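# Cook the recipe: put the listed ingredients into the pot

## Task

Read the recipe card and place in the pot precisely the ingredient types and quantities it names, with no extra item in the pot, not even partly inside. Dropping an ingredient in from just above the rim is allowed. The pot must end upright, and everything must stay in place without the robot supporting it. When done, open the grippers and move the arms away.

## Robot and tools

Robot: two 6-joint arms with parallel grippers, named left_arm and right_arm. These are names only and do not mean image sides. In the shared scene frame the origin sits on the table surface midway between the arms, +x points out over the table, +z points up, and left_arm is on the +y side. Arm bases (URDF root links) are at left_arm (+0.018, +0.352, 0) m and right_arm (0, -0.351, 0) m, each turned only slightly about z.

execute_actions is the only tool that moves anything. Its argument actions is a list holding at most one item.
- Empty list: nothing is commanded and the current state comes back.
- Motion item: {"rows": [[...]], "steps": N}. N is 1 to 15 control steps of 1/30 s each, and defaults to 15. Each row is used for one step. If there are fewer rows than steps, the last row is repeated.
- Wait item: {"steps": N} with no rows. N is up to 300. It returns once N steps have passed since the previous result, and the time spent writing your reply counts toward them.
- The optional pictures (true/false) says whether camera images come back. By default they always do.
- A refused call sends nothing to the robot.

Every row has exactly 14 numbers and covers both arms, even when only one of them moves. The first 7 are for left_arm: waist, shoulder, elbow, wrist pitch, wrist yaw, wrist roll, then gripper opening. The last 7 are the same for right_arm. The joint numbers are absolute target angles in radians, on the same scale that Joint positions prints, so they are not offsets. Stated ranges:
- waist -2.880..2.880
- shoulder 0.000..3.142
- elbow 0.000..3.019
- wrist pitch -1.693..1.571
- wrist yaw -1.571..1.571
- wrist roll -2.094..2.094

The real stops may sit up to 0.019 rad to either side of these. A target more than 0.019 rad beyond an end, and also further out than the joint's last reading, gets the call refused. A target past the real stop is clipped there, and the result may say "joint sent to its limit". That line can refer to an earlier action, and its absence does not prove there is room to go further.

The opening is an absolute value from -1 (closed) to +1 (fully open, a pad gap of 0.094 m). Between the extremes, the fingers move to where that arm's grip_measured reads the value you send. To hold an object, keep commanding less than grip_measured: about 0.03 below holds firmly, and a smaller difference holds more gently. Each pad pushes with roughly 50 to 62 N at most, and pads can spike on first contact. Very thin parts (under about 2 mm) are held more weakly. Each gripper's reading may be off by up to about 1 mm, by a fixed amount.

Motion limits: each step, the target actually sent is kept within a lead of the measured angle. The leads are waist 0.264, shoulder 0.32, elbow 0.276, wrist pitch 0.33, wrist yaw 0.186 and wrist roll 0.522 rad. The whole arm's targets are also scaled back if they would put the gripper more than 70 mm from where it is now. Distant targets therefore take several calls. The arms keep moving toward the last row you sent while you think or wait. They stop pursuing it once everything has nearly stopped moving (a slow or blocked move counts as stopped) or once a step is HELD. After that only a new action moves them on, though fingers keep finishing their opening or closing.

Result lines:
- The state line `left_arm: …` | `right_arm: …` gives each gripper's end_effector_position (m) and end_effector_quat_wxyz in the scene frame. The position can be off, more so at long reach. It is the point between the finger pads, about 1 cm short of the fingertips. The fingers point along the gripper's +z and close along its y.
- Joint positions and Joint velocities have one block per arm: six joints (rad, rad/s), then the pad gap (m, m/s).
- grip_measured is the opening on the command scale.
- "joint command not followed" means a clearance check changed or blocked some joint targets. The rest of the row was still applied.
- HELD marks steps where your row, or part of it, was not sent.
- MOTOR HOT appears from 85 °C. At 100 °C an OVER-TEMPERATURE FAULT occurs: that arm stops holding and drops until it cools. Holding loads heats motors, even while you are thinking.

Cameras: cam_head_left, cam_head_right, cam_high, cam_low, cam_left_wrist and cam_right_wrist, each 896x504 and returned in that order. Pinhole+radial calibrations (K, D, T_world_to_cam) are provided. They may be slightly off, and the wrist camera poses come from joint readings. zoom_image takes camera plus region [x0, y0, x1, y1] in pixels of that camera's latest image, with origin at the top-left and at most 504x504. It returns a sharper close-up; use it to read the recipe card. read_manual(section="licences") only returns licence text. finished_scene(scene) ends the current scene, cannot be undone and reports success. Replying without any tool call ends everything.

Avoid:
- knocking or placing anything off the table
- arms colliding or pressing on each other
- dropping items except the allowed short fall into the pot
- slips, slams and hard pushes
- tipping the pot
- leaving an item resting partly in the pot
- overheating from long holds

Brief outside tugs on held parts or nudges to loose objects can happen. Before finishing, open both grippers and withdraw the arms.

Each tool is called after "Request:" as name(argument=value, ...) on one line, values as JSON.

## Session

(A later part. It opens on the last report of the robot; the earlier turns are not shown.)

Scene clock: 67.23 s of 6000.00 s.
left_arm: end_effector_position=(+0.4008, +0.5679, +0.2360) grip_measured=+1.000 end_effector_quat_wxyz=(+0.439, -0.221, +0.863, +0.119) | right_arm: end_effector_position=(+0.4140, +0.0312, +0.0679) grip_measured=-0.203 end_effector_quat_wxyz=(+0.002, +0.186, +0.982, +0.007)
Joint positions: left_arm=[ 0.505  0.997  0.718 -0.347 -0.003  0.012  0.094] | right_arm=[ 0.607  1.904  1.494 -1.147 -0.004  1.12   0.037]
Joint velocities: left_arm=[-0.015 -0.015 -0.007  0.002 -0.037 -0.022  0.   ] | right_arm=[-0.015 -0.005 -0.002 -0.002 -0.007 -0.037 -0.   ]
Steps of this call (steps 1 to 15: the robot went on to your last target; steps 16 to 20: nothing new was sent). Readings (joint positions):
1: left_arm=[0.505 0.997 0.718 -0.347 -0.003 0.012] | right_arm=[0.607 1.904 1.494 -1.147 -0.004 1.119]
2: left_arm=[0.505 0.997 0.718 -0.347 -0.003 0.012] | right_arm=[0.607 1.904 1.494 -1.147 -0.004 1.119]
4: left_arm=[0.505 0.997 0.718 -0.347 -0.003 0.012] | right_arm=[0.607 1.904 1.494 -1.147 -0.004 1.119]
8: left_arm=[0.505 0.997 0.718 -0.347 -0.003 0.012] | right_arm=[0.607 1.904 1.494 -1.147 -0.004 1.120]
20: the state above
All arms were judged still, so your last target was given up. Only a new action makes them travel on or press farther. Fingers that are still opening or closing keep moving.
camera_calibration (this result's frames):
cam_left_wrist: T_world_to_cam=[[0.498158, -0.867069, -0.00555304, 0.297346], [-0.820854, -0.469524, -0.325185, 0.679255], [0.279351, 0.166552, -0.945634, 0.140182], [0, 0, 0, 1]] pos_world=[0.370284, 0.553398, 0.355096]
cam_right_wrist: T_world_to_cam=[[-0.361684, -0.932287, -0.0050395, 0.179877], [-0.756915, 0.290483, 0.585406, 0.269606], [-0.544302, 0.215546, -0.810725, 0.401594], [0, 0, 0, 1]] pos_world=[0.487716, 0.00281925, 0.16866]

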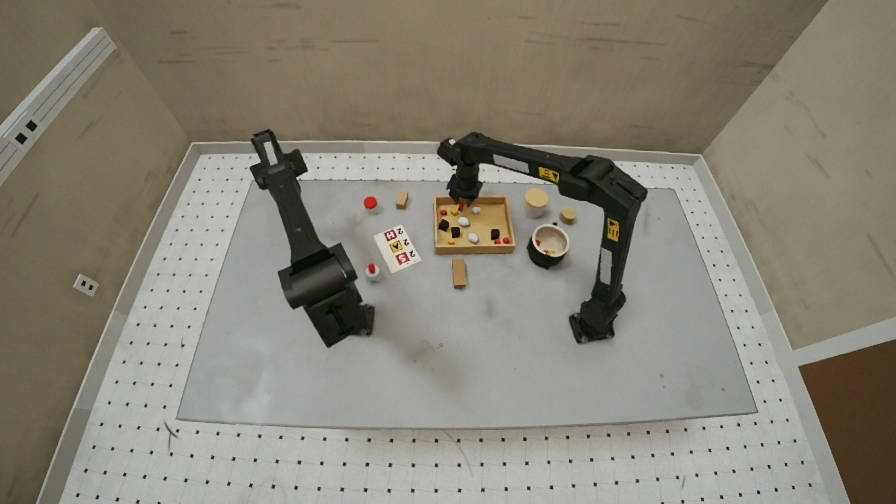

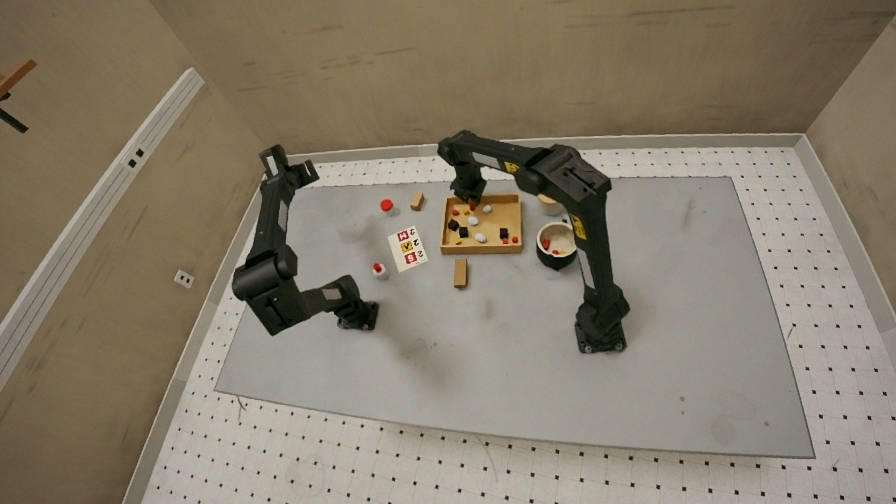

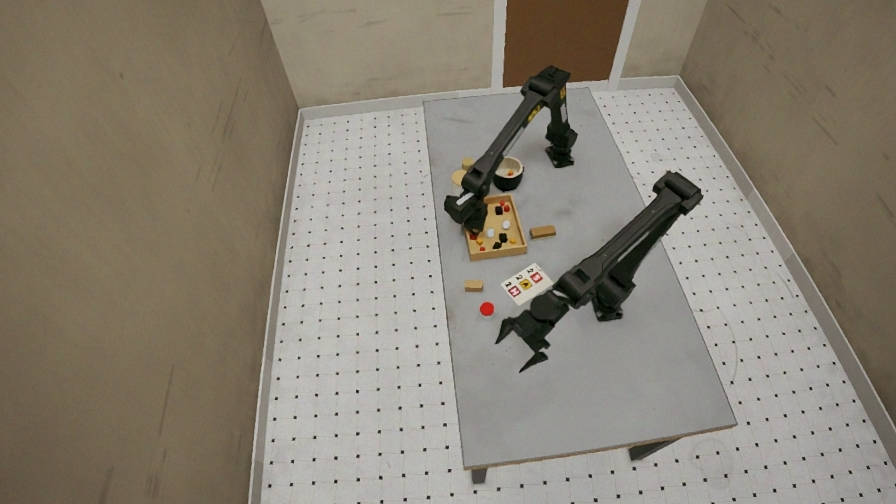

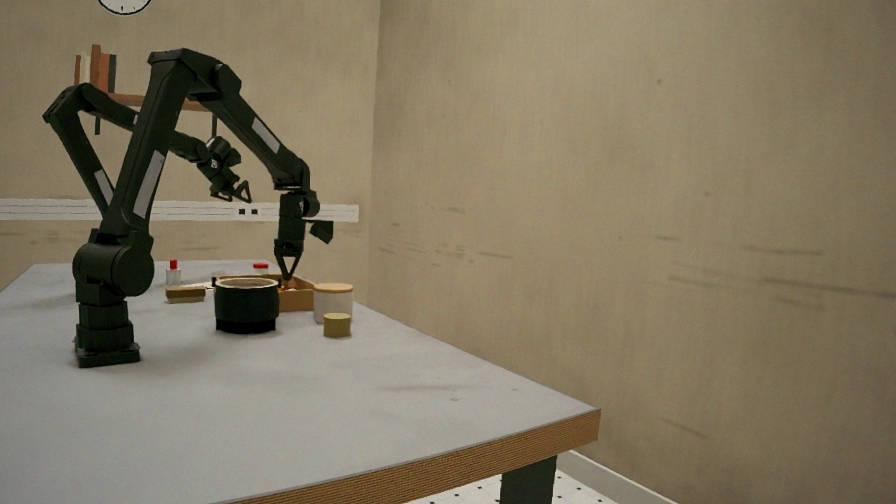

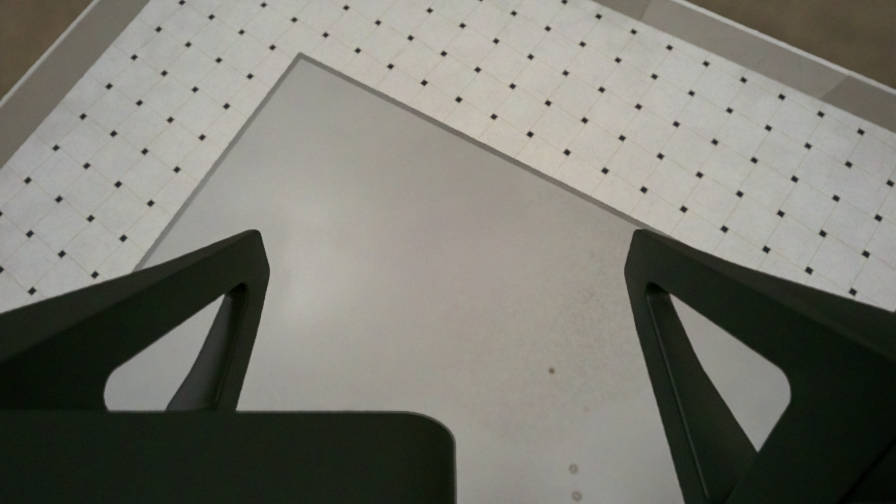

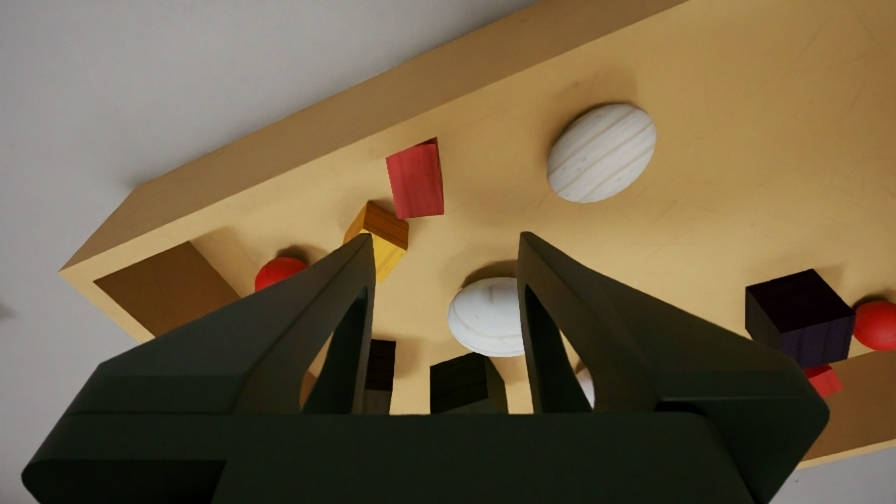

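Request:
execute_actions(actions=[{"rows":[[0.5,1.0,0.734,-0.347,0,0,1,0.604,1.92,1.508,-1.09,0,1.13,-0.4]]}], pictures=false)

Request:
execute_actions(actions=[{"rows":[[0.5,1.0,0.734,-0.347,0,0,1,0.604,1.975,1.508,-1.065,0,1.13,-0.4]]}], pictures=false)

Request:
execute_actions(actions=[{"rows":[[0.5,1.0,0.734,-0.347,0,0,1,0.604,1.975,1.508,-1.065,0,1.13,-0.75]]}], pictures=false)

Request:
execute_actions(actions=[{"rows":[[0.5,1.0,0.734,-0.347,0,0,1,0.604,1.7,1.508,-1.37,0,1.13,-0.75]]}], pictures=false)

Request:
execute_actions(actions=[{"rows":[[0.5,1.0,0.734,-0.347,0,0,1,0.3,1.15,0.808,-1.23,0,0,-0.75]]}], pictures=false)

Request:
execute_actions(actions=[{"steps":25}], pictures=false)

Request:
execute_actions(actions=[{"rows":[[0.5,1.0,0.734,-0.347,0,0,1,0.3,1.15,0.808,-1.23,0,0,-0.3]],"steps":8}], pictures=false)

Request:
execute_actions(actions=[{"rows":[[0.5,1.0,0.734,-0.347,0,0,1,0.652,1.7,1.54,-1.37,0,0,-0.3]]}], pictures=false)

Request:
execute_actions(actions=[{"steps":15}], pictures=false)

Request:
execute_actions(actions=[{"rows":[[0.5,1.0,0.734,-0.347,0,0,1,0.652,1.9,1.54,-1.16,0,0,-0.3]]}], pictures=false)

Request:
execute_actions(actions=[{"steps":20}])

Scene clock: 77.53 s of 6000.00 s.
left_arm: end_effector_position=(+0.4008, +0.5679, +0.2360) grip_measured=+1.000 end_effector_quat_wxyz=(+0.439, -0.221, +0.863, +0.119) | right_arm: end_effector_position=(+0.4217, +0.0384, +0.0683) grip_measured=-0.397 end_effector_quat_wxyz=(+0.015, +0.186, +0.982, +0.024)
Joint positions: left_arm=[ 0.505  0.997  0.718 -0.347 -0.003  0.012  0.094] | right_arm=[ 0.607  1.904  1.494 -1.105 -0.004  1.12   0.028]
Joint velocities: left_arm=[ 0.005  0.005  0.002 -0.002 -0.007 -0.051  0.   ] | right_arm=[-0.005 -0.015 -0.012 -0.007  0.037  0.095 -0.   ]
Steps of this call (steps 1 to 90: nothing new was sent; then 6.80 s passed at rest; steps 91 to 105: all 15 steps of this action). Readings (joint positions):
91: left_arm=[0.505 0.997 0.718 -0.347 -0.003 0.012] | right_arm=[0.607 1.904 1.494 -1.141 -0.004 1.120]
92: left_arm=[0.505 0.997 0.718 -0.347 -0.003 0.012] | right_arm=[0.607 1.904 1.494 -1.128 -0.004 1.120]
94: left_arm=[0.505 0.997 0.718 -0.347 -0.003 0.012] | right_arm=[0.607 1.904 1.494 -1.111 -0.004 1.120]
98: left_arm=[0.505 0.997 0.718 -0.347 -0.003 0.012] | right_arm=[0.607 1.904 1.494 -1.105 -0.004 1.120]
105: the state above

Scene clock: 78.03 s of 6000.00 s.
left_arm: end_effector_position=(+0.4008, +0.5679, +0.2360) grip_measured=+1.000 end_effector_quat_wxyz=(+0.439, -0.221, +0.863, +0.119) | right_arm: end_effector_position=(+0.4207, +0.0428, +0.0428) grip_measured=-0.398 end_effector_quat_wxyz=(+0.006, +0.184, +0.983, +0.016)
Joint positions: left_arm=[ 0.505  0.997  0.718 -0.347 -0.003  0.012  0.094] | right_arm=[ 0.612  1.951  1.494 -1.081 -0.009  1.12   0.028]
Joint velocities: left_arm=[-0.005 -0.005 -0.012  0.002  0.037  0.037  0.   ] | right_arm=[ 0.005  0.015  0.002  0.002  0.007 -0.022  0.001]
Steps of this call (steps 1 to 15: all 15 steps of this action). Readings (joint positions):
1: left_arm=[0.505 0.997 0.718 -0.347 -0.003 0.012] | right_arm=[0.607 1.908 1.494 -1.102 -0.004 1.120]
2: left_arm=[0.505 0.997 0.718 -0.347 -0.003 0.012] | right_arm=[0.607 1.912 1.494 -1.093 -0.004 1.120]
4: left_arm=[0.505 0.997 0.718 -0.347 -0.003 0.012] | right_arm=[0.607 1.927 1.494 -1.083 -0.004 1.120]
8: left_arm=[0.505 0.997 0.718 -0.347 -0.003 0.012] | right_arm=[0.612 1.950 1.494 -1.081 -0.009 1.120]
15: the state above

Scene clock: 78.53 s of 6000.00 s.
left_arm: end_effector_position=(+0.4008, +0.5679, +0.2360) grip_measured=+1.000 end_effector_quat_wxyz=(+0.439, -0.221, +0.863, +0.119) | right_arm: end_effector_position=(+0.4218, +0.0421, +0.0428) grip_measured=-0.737 end_effector_quat_wxyz=(+0.008, +0.184, +0.983, +0.015)
Joint positions: left_arm=[ 0.505  0.997  0.718 -0.347 -0.003  0.012  0.094] | right_arm=[ 0.612  1.951  1.494 -1.08  -0.004  1.12   0.012]
Joint velocities: left_arm=[-0.015  0.005 -0.012 -0.007  0.007 -0.022  0.   ] | right_arm=[-0.015 -0.005 -0.017 -0.007  0.037  0.007 -0.001]
Steps of this call (steps 1 to 15: all 15 steps of this action). Readings (joint positions):
1: left_arm=[0.505 0.997 0.718 -0.347 -0.003 0.012] | right_arm=[0.612 1.951 1.494 -1.081 -0.008 1.120]
2: left_arm=[0.505 0.997 0.718 -0.347 -0.003 0.012] | right_arm=[0.612 1.951 1.494 -1.080 -0.006 1.120]
4: left_arm=[0.505 0.997 0.718 -0.347 -0.003 0.012] | right_arm=[0.612 1.951 1.494 -1.080 -0.005 1.120]
8: left_arm=[0.505 0.997 0.718 -0.347 -0.003 0.012] | right_arm=[0.612 1.951 1.494 -1.080 -0.004 1.120]
15: the state above

Scene clock: 79.03 s of 6000.00 s.
left_arm: end_effector_position=(+0.4008, +0.5679, +0.2360) grip_measured=+1.000 end_effector_quat_wxyz=(+0.439, -0.221, +0.863, +0.119) | right_arm: end_effector_position=(+0.3726, -0.0037, +0.2027) grip_measured=-0.737 end_effector_quat_wxyz=(+0.018, +0.184, +0.982, +0.028)
Joint positions: left_arm=[ 0.505  0.997  0.718 -0.347 -0.003  0.012  0.094] | right_arm=[ 0.612  1.638  1.491 -1.357 -0.004  1.12   0.012]
Joint velocities: left_arm=[-0.005  0.005 -0.007  0.007 -0.037 -0.007  0.   ] | right_arm=[-0.005 -0.005 -0.007 -0.002 -0.11  -0.037 -0.001]
Steps of this call (steps 1 to 15: all 15 steps of this action). Readings (joint positions):
1: left_arm=[0.505 0.997 0.718 -0.347 -0.003 0.012] | right_arm=[0.612 1.945 1.494 -1.098 -0.004 1.120]
2: left_arm=[0.505 0.997 0.718 -0.347 -0.003 0.012] | right_arm=[0.612 1.935 1.492 -1.138 -0.004 1.120]
4: left_arm=[0.505 0.997 0.718 -0.347 -0.003 0.012] | right_arm=[0.612 1.898 1.491 -1.212 -0.004 1.120]
8: left_arm=[0.505 0.997 0.718 -0.347 -0.003 0.012] | right_arm=[0.612 1.776 1.491 -1.315 -0.004 1.120]
15: the state above

Scene clock: 79.53 s of 6000.00 s.
left_arm: end_effector_position=(+0.4008, +0.5679, +0.2360) grip_measured=+1.000 end_effector_quat_wxyz=(+0.439, -0.221, +0.863, +0.119) | right_arm: end_effector_position=(+0.2629, -0.2318, +0.1489) grip_measured=-0.737 end_effector_quat_wxyz=(+0.019, -0.090, +0.996, +0.006)
Joint positions: left_arm=[ 0.505  0.997  0.718 -0.347 -0.003  0.012  0.094] | right_arm=[ 0.289  1.103  0.825 -1.253  0.     0.246  0.012]
Joint velocities: left_arm=[-0.005  0.005  0.002 -0.002 -0.022 -0.022  0.   ] | right_arm=[-0.005  0.063 -0.584 -0.007 -0.022 -1.648 -0.   ]
Steps of this call (steps 1 to 15: all 15 steps of this action). Readings (joint positions):
1: left_arm=[0.505 0.997 0.718 -0.347 -0.003 0.012] | right_arm=[0.605 1.628 1.477 -1.344 -0.005 1.087]
2: left_arm=[0.505 0.997 0.718 -0.347 -0.003 0.012] | right_arm=[0.593 1.607 1.440 -1.322 -0.006 1.044]
4: left_arm=[0.505 0.997 0.718 -0.347 -0.003 0.012] | right_arm=[0.543 1.544 1.356 -1.300 -0.006 0.960]
8: left_arm=[0.505 0.997 0.718 -0.347 -0.003 0.012] | right_arm=[0.396 1.359 1.167 -1.266 -0.004 0.754]
15: the state above

Scene clock: 80.37 s of 6000.00 s.
left_arm: end_effector_position=(+0.4008, +0.5679, +0.2360) grip_measured=+1.000 end_effector_quat_wxyz=(+0.439, -0.221, +0.863, +0.119) | right_arm: end_effector_position=(+0.2589, -0.2330, +0.1290) grip_measured=-0.737 end_effector_quat_wxyz=(-0.009, -0.207, +0.978, -0.002)
Joint positions: left_arm=[ 0.505  0.997  0.718 -0.347 -0.003  0.012  0.094] | right_arm=[ 0.291  1.152  0.806 -1.244  0.     0.011  0.012]
Joint velocities: left_arm=[-0.005 -0.015 -0.002 -0.002  0.022 -0.022  0.   ] | right_arm=[-0.015 -0.015  0.012 -0.002  0.007 -0.007 -0.001]
Steps of this call (steps 1 to 25: the robot went on to your last target). Readings (joint positions):
1: left_arm=[0.505 0.997 0.718 -0.347 -0.003 0.012] | right_arm=[0.290 1.110 0.812 -1.253 0.000 0.199]
2: left_arm=[0.505 0.997 0.718 -0.347 -0.003 0.012] | right_arm=[0.291 1.121 0.807 -1.253 0.000 0.161]
4: left_arm=[0.505 0.997 0.718 -0.347 -0.003 0.012] | right_arm=[0.291 1.142 0.806 -1.249 0.000 0.106]
8: left_arm=[0.505 0.997 0.718 -0.347 -0.003 0.012] | right_arm=[0.291 1.152 0.806 -1.244 0.000 0.049]
25: the state above

Scene clock: 80.63 s of 6000.00 s.
left_arm: end_effector_position=(+0.4008, +0.5679, +0.2360) grip_measured=+1.000 end_effector_quat_wxyz=(+0.439, -0.221, +0.863, +0.119) | right_arm: end_effector_position=(+0.2589, -0.2330, +0.1290) grip_measured=-0.303 end_effector_quat_wxyz=(-0.009, -0.208, +0.978, -0.002)
Joint positions: left_arm=[ 0.505  0.997  0.718 -0.347 -0.003  0.012  0.094] | right_arm=[ 0.291  1.152  0.806 -1.244  0.     0.01   0.033]
Joint velocities: left_arm=[ 0.005 -0.024  0.002  0.002  0.037 -0.051  0.   ] | right_arm=[-0.015 -0.005 -0.007  0.022 -0.081 -0.022 -0.   ]
Steps of this call (steps 1 to 8: all 8 steps of this action). Readings (joint positions):
1: left_arm=[0.505 0.997 0.718 -0.347 -0.003 0.012] | right_arm=[0.291 1.152 0.806 -1.244 0.000 0.011]
2: left_arm=[0.505 0.997 0.718 -0.347 -0.003 0.012] | right_arm=[0.291 1.152 0.806 -1.244 0.000 0.010]
4: left_arm=[0.505 0.997 0.718 -0.347 -0.003 0.012] | right_arm=[0.291 1.152 0.806 -1.244 0.000 0.010]
8: the state above

Scene clock: 81.13 s of 6000.00 s.
left_arm: end_effector_position=(+0.4008, +0.5679, +0.2360) grip_measured=+1.000 end_effector_quat_wxyz=(+0.439, -0.221, +0.863, +0.119) | right_arm: end_effector_position=(+0.3353, -0.0105, +0.1163) grip_measured=-0.303 end_effector_quat_wxyz=(-0.057, -0.382, +0.922, -0.026)
Joint positions: left_arm=[ 0.505  0.997  0.718 -0.347 -0.003  0.012  0.094] | right_arm=[ 0.657  1.735  1.379 -1.341  0.004  0.01   0.033]
Joint velocities: left_arm=[ 0.005  0.005 -0.002 -0.012  0.066  0.007  0.   ] | right_arm=[-0.005  0.044  0.808 -0.022 -0.037  0.022  0.   ]
Steps of this call (steps 1 to 15: all 15 steps of this action). Readings (joint positions):
1: left_arm=[0.505 0.997 0.718 -0.347 -0.003 0.012] | right_arm=[0.303 1.165 0.816 -1.259 0.004 0.010]
2: left_arm=[0.505 0.997 0.718 -0.347 -0.003 0.012] | right_arm=[0.334 1.197 0.843 -1.286 0.005 0.010]
4: left_arm=[0.505 0.997 0.718 -0.347 -0.003 0.012] | right_arm=[0.420 1.296 0.915 -1.314 0.005 0.010]
8: left_arm=[0.505 0.997 0.718 -0.347 -0.003 0.012] | right_arm=[0.573 1.526 1.091 -1.336 0.005 0.010]
15: the state above

Scene clock: 81.63 s of 6000.00 s.
left_arm: end_effector_position=(+0.4008, +0.5679, +0.2360) grip_measured=+1.000 end_effector_quat_wxyz=(+0.439, -0.221, +0.863, +0.119) | right_arm: end_effector_position=(+0.3618, +0.0163, +0.1848) grip_measured=-0.303 end_effector_quat_wxyz=(+0.016, -0.382, +0.924, +0.005)
Joint positions: left_arm=[ 0.505  0.997  0.718 -0.347 -0.003  0.012  0.094] | right_arm=[ 0.657  1.683  1.502 -1.357  0.004  0.01   0.033]
Joint velocities: left_arm=[-0.005 -0.005 -0.002 -0.012 -0.051  0.037  0.   ] | right_arm=[ 0.015  0.005 -0.002 -0.002  0.066 -0.007  0.001]
Steps of this call (steps 1 to 15: the robot went on to your last target). Readings (joint positions):
1: left_arm=[0.505 0.997 0.718 -0.347 -0.003 0.012] | right_arm=[0.657 1.735 1.406 -1.343 0.004 0.010]
2: left_arm=[0.505 0.997 0.718 -0.347 -0.003 0.012] | right_arm=[0.657 1.732 1.433 -1.347 0.004 0.010]
4: left_arm=[0.505 0.997 0.718 -0.347 -0.003 0.012] | right_arm=[0.657 1.721 1.477 -1.349 0.004 0.010]
8: left_arm=[0.505 0.997 0.718 -0.347 -0.003 0.012] | right_arm=[0.657 1.687 1.502 -1.352 0.004 0.010]
15: the state above

Scene clock: 82.13 s of 6000.00 s.
left_arm: end_effector_position=(+0.4008, +0.5679, +0.2360) grip_measured=+1.000 end_effector_quat_wxyz=(+0.439, -0.221, +0.863, +0.119) | right_arm: end_effector_position=(+0.3935, +0.0486, +0.0554) grip_measured=-0.303 end_effector_quat_wxyz=(-0.013, -0.382, +0.924, -0.008)
Joint positions: left_arm=[ 0.505  0.997  0.718 -0.347 -0.003  0.012  0.094] | right_arm=[ 0.657  1.937  1.509 -1.173  0.004  0.01   0.033]
Joint velocities: left_arm=[-0.005  0.005 -0.012  0.002 -0.007 -0.051  0.   ] | right_arm=[ 0.015 -0.171 -0.002  0.066 -0.007  0.007  0.   ]
Steps of this call (steps 1 to 15: all 15 steps of this action). Readings (joint positions):
1: left_arm=[0.505 0.997 0.718 -0.347 -0.003 0.012] | right_arm=[0.657 1.690 1.502 -1.343 0.004 0.010]
2: left_arm=[0.505 0.997 0.718 -0.347 -0.003 0.012] | right_arm=[0.657 1.700 1.505 -1.311 0.004 0.010]
4: left_arm=[0.505 0.997 0.718 -0.347 -0.003 0.012] | right_arm=[0.657 1.742 1.509 -1.250 0.004 0.010]
8: left_arm=[0.505 0.997 0.718 -0.347 -0.003 0.012] | right_arm=[0.657 1.863 1.509 -1.181 0.004 0.010]
15: the state above

Scene clock: 82.80 s of 6000.00 s.
left_arm: end_effector_position=(+0.4008, +0.5679, +0.2360) grip_measured=+1.000 end_effector_quat_wxyz=(+0.439, -0.221, +0.863, +0.119) | right_arm: end_effector_position=(+0.3955, +0.0506, +0.0781) grip_measured=-0.303 end_effector_quat_wxyz=(+0.006, -0.382, +0.924, +0.000)
Joint positions: left_arm=[ 0.505  0.997  0.718 -0.347 -0.003  0.012  0.094] | right_arm=[ 0.657  1.895  1.509 -1.173  0.004  0.01   0.033]
Joint velocities: left_arm=[-0.005  0.005  0.002 -0.007 -0.037 -0.125  0.   ] | right_arm=[-0.005 -0.015 -0.007 -0.002  0.037 -0.066  0.   ]
Steps of this call (steps 1 to 20: the robot went on to your last target). Readings (joint positions):
1: left_arm=[0.505 0.997 0.718 -0.347 -0.003 0.012] | right_arm=[0.657 1.931 1.509 -1.173 0.004 0.010]
2: left_arm=[0.505 0.997 0.718 -0.347 -0.003 0.012] | right_arm=[0.657 1.925 1.509 -1.173 0.004 0.010]
4: left_arm=[0.505 0.997 0.718 -0.347 -0.003 0.012] | right_arm=[0.657 1.912 1.509 -1.173 0.004 0.010]
8: left_arm=[0.505 0.997 0.718 -0.347 -0.003 0.012] | right_arm=[0.657 1.896 1.509 -1.173 0.004 0.010]
20: the state above
camera_calibration (this result's frames):
cam_left_wrist: T_world_to_cam=[[0.498158, -0.867069, -0.00555304, 0.297346], [-0.820854, -0.469524, -0.325185, 0.679255], [0.279351, 0.166552, -0.945634, 0.140182], [0, 0, 0, 1]] pos_world=[0.370284, 0.553398, 0.355096]
cam_right_wrist: T_world_to_cam=[[0.709901, -0.704189, 0.0125477, -0.245446], [-0.579987, -0.574398, 0.577652, 0.218375], [-0.399569, -0.417353, -0.816187, 0.37077], [0, 0, 0, 1]] pos_world=[0.449045, 0.107336, 0.179553]

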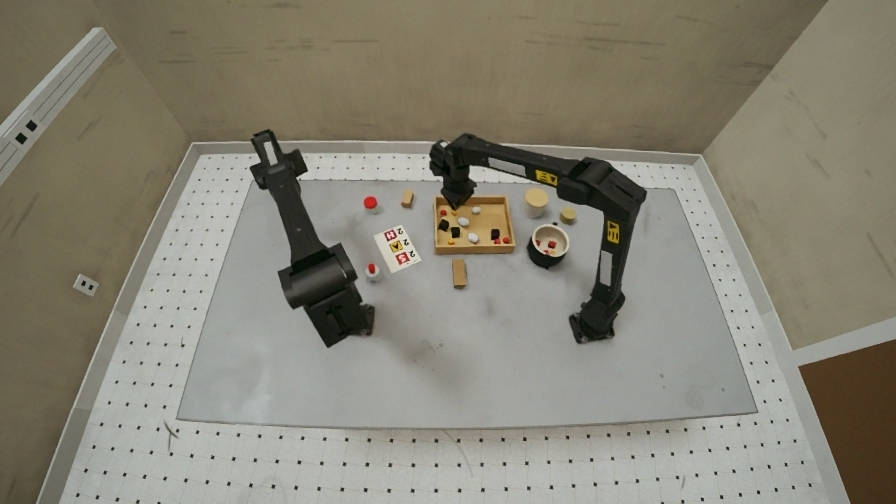

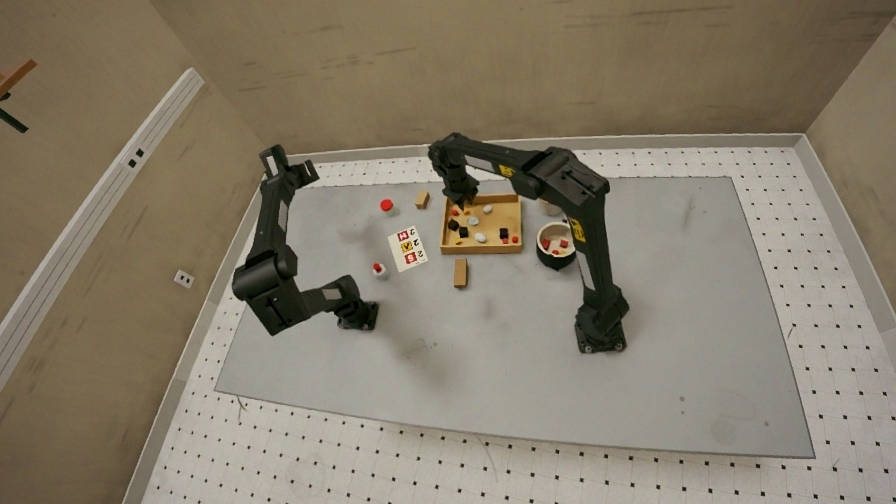

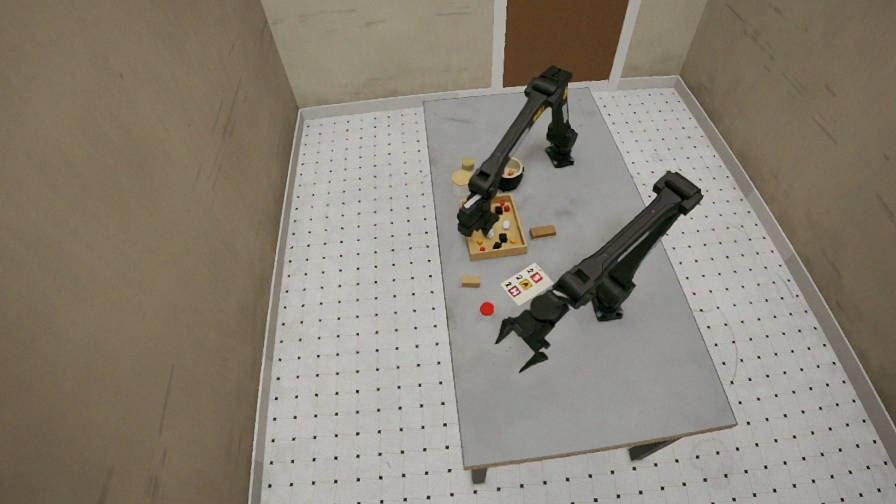

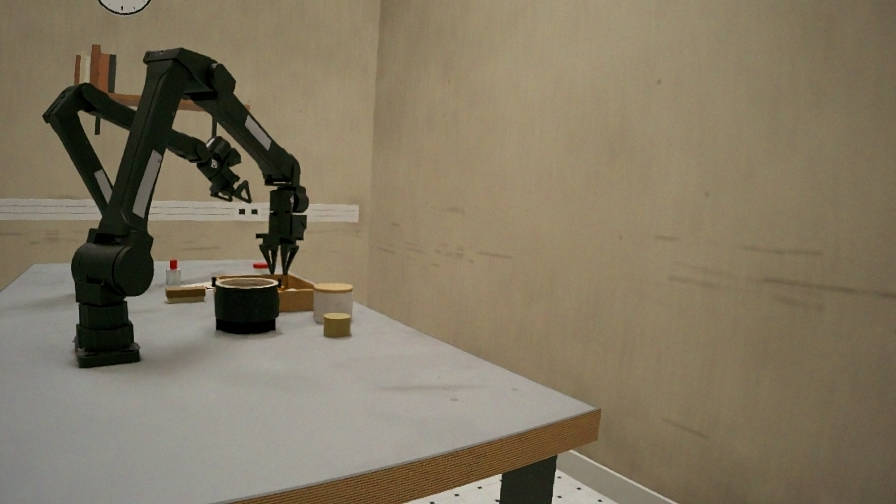

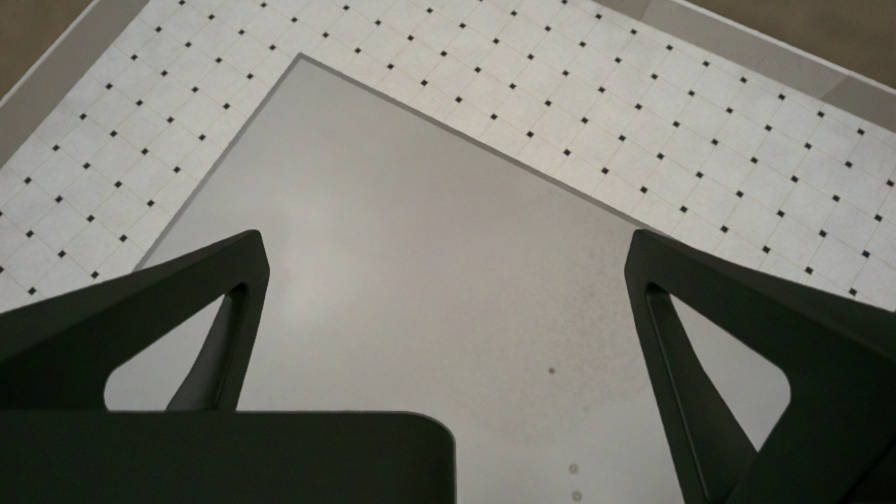

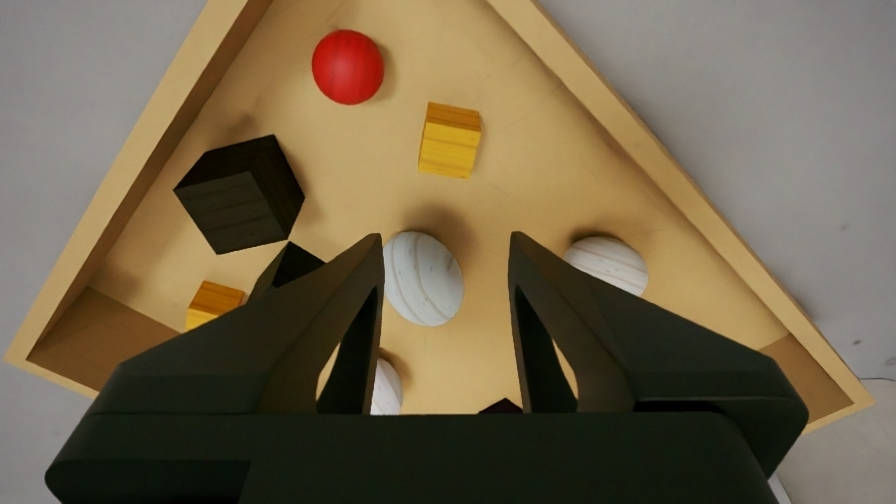

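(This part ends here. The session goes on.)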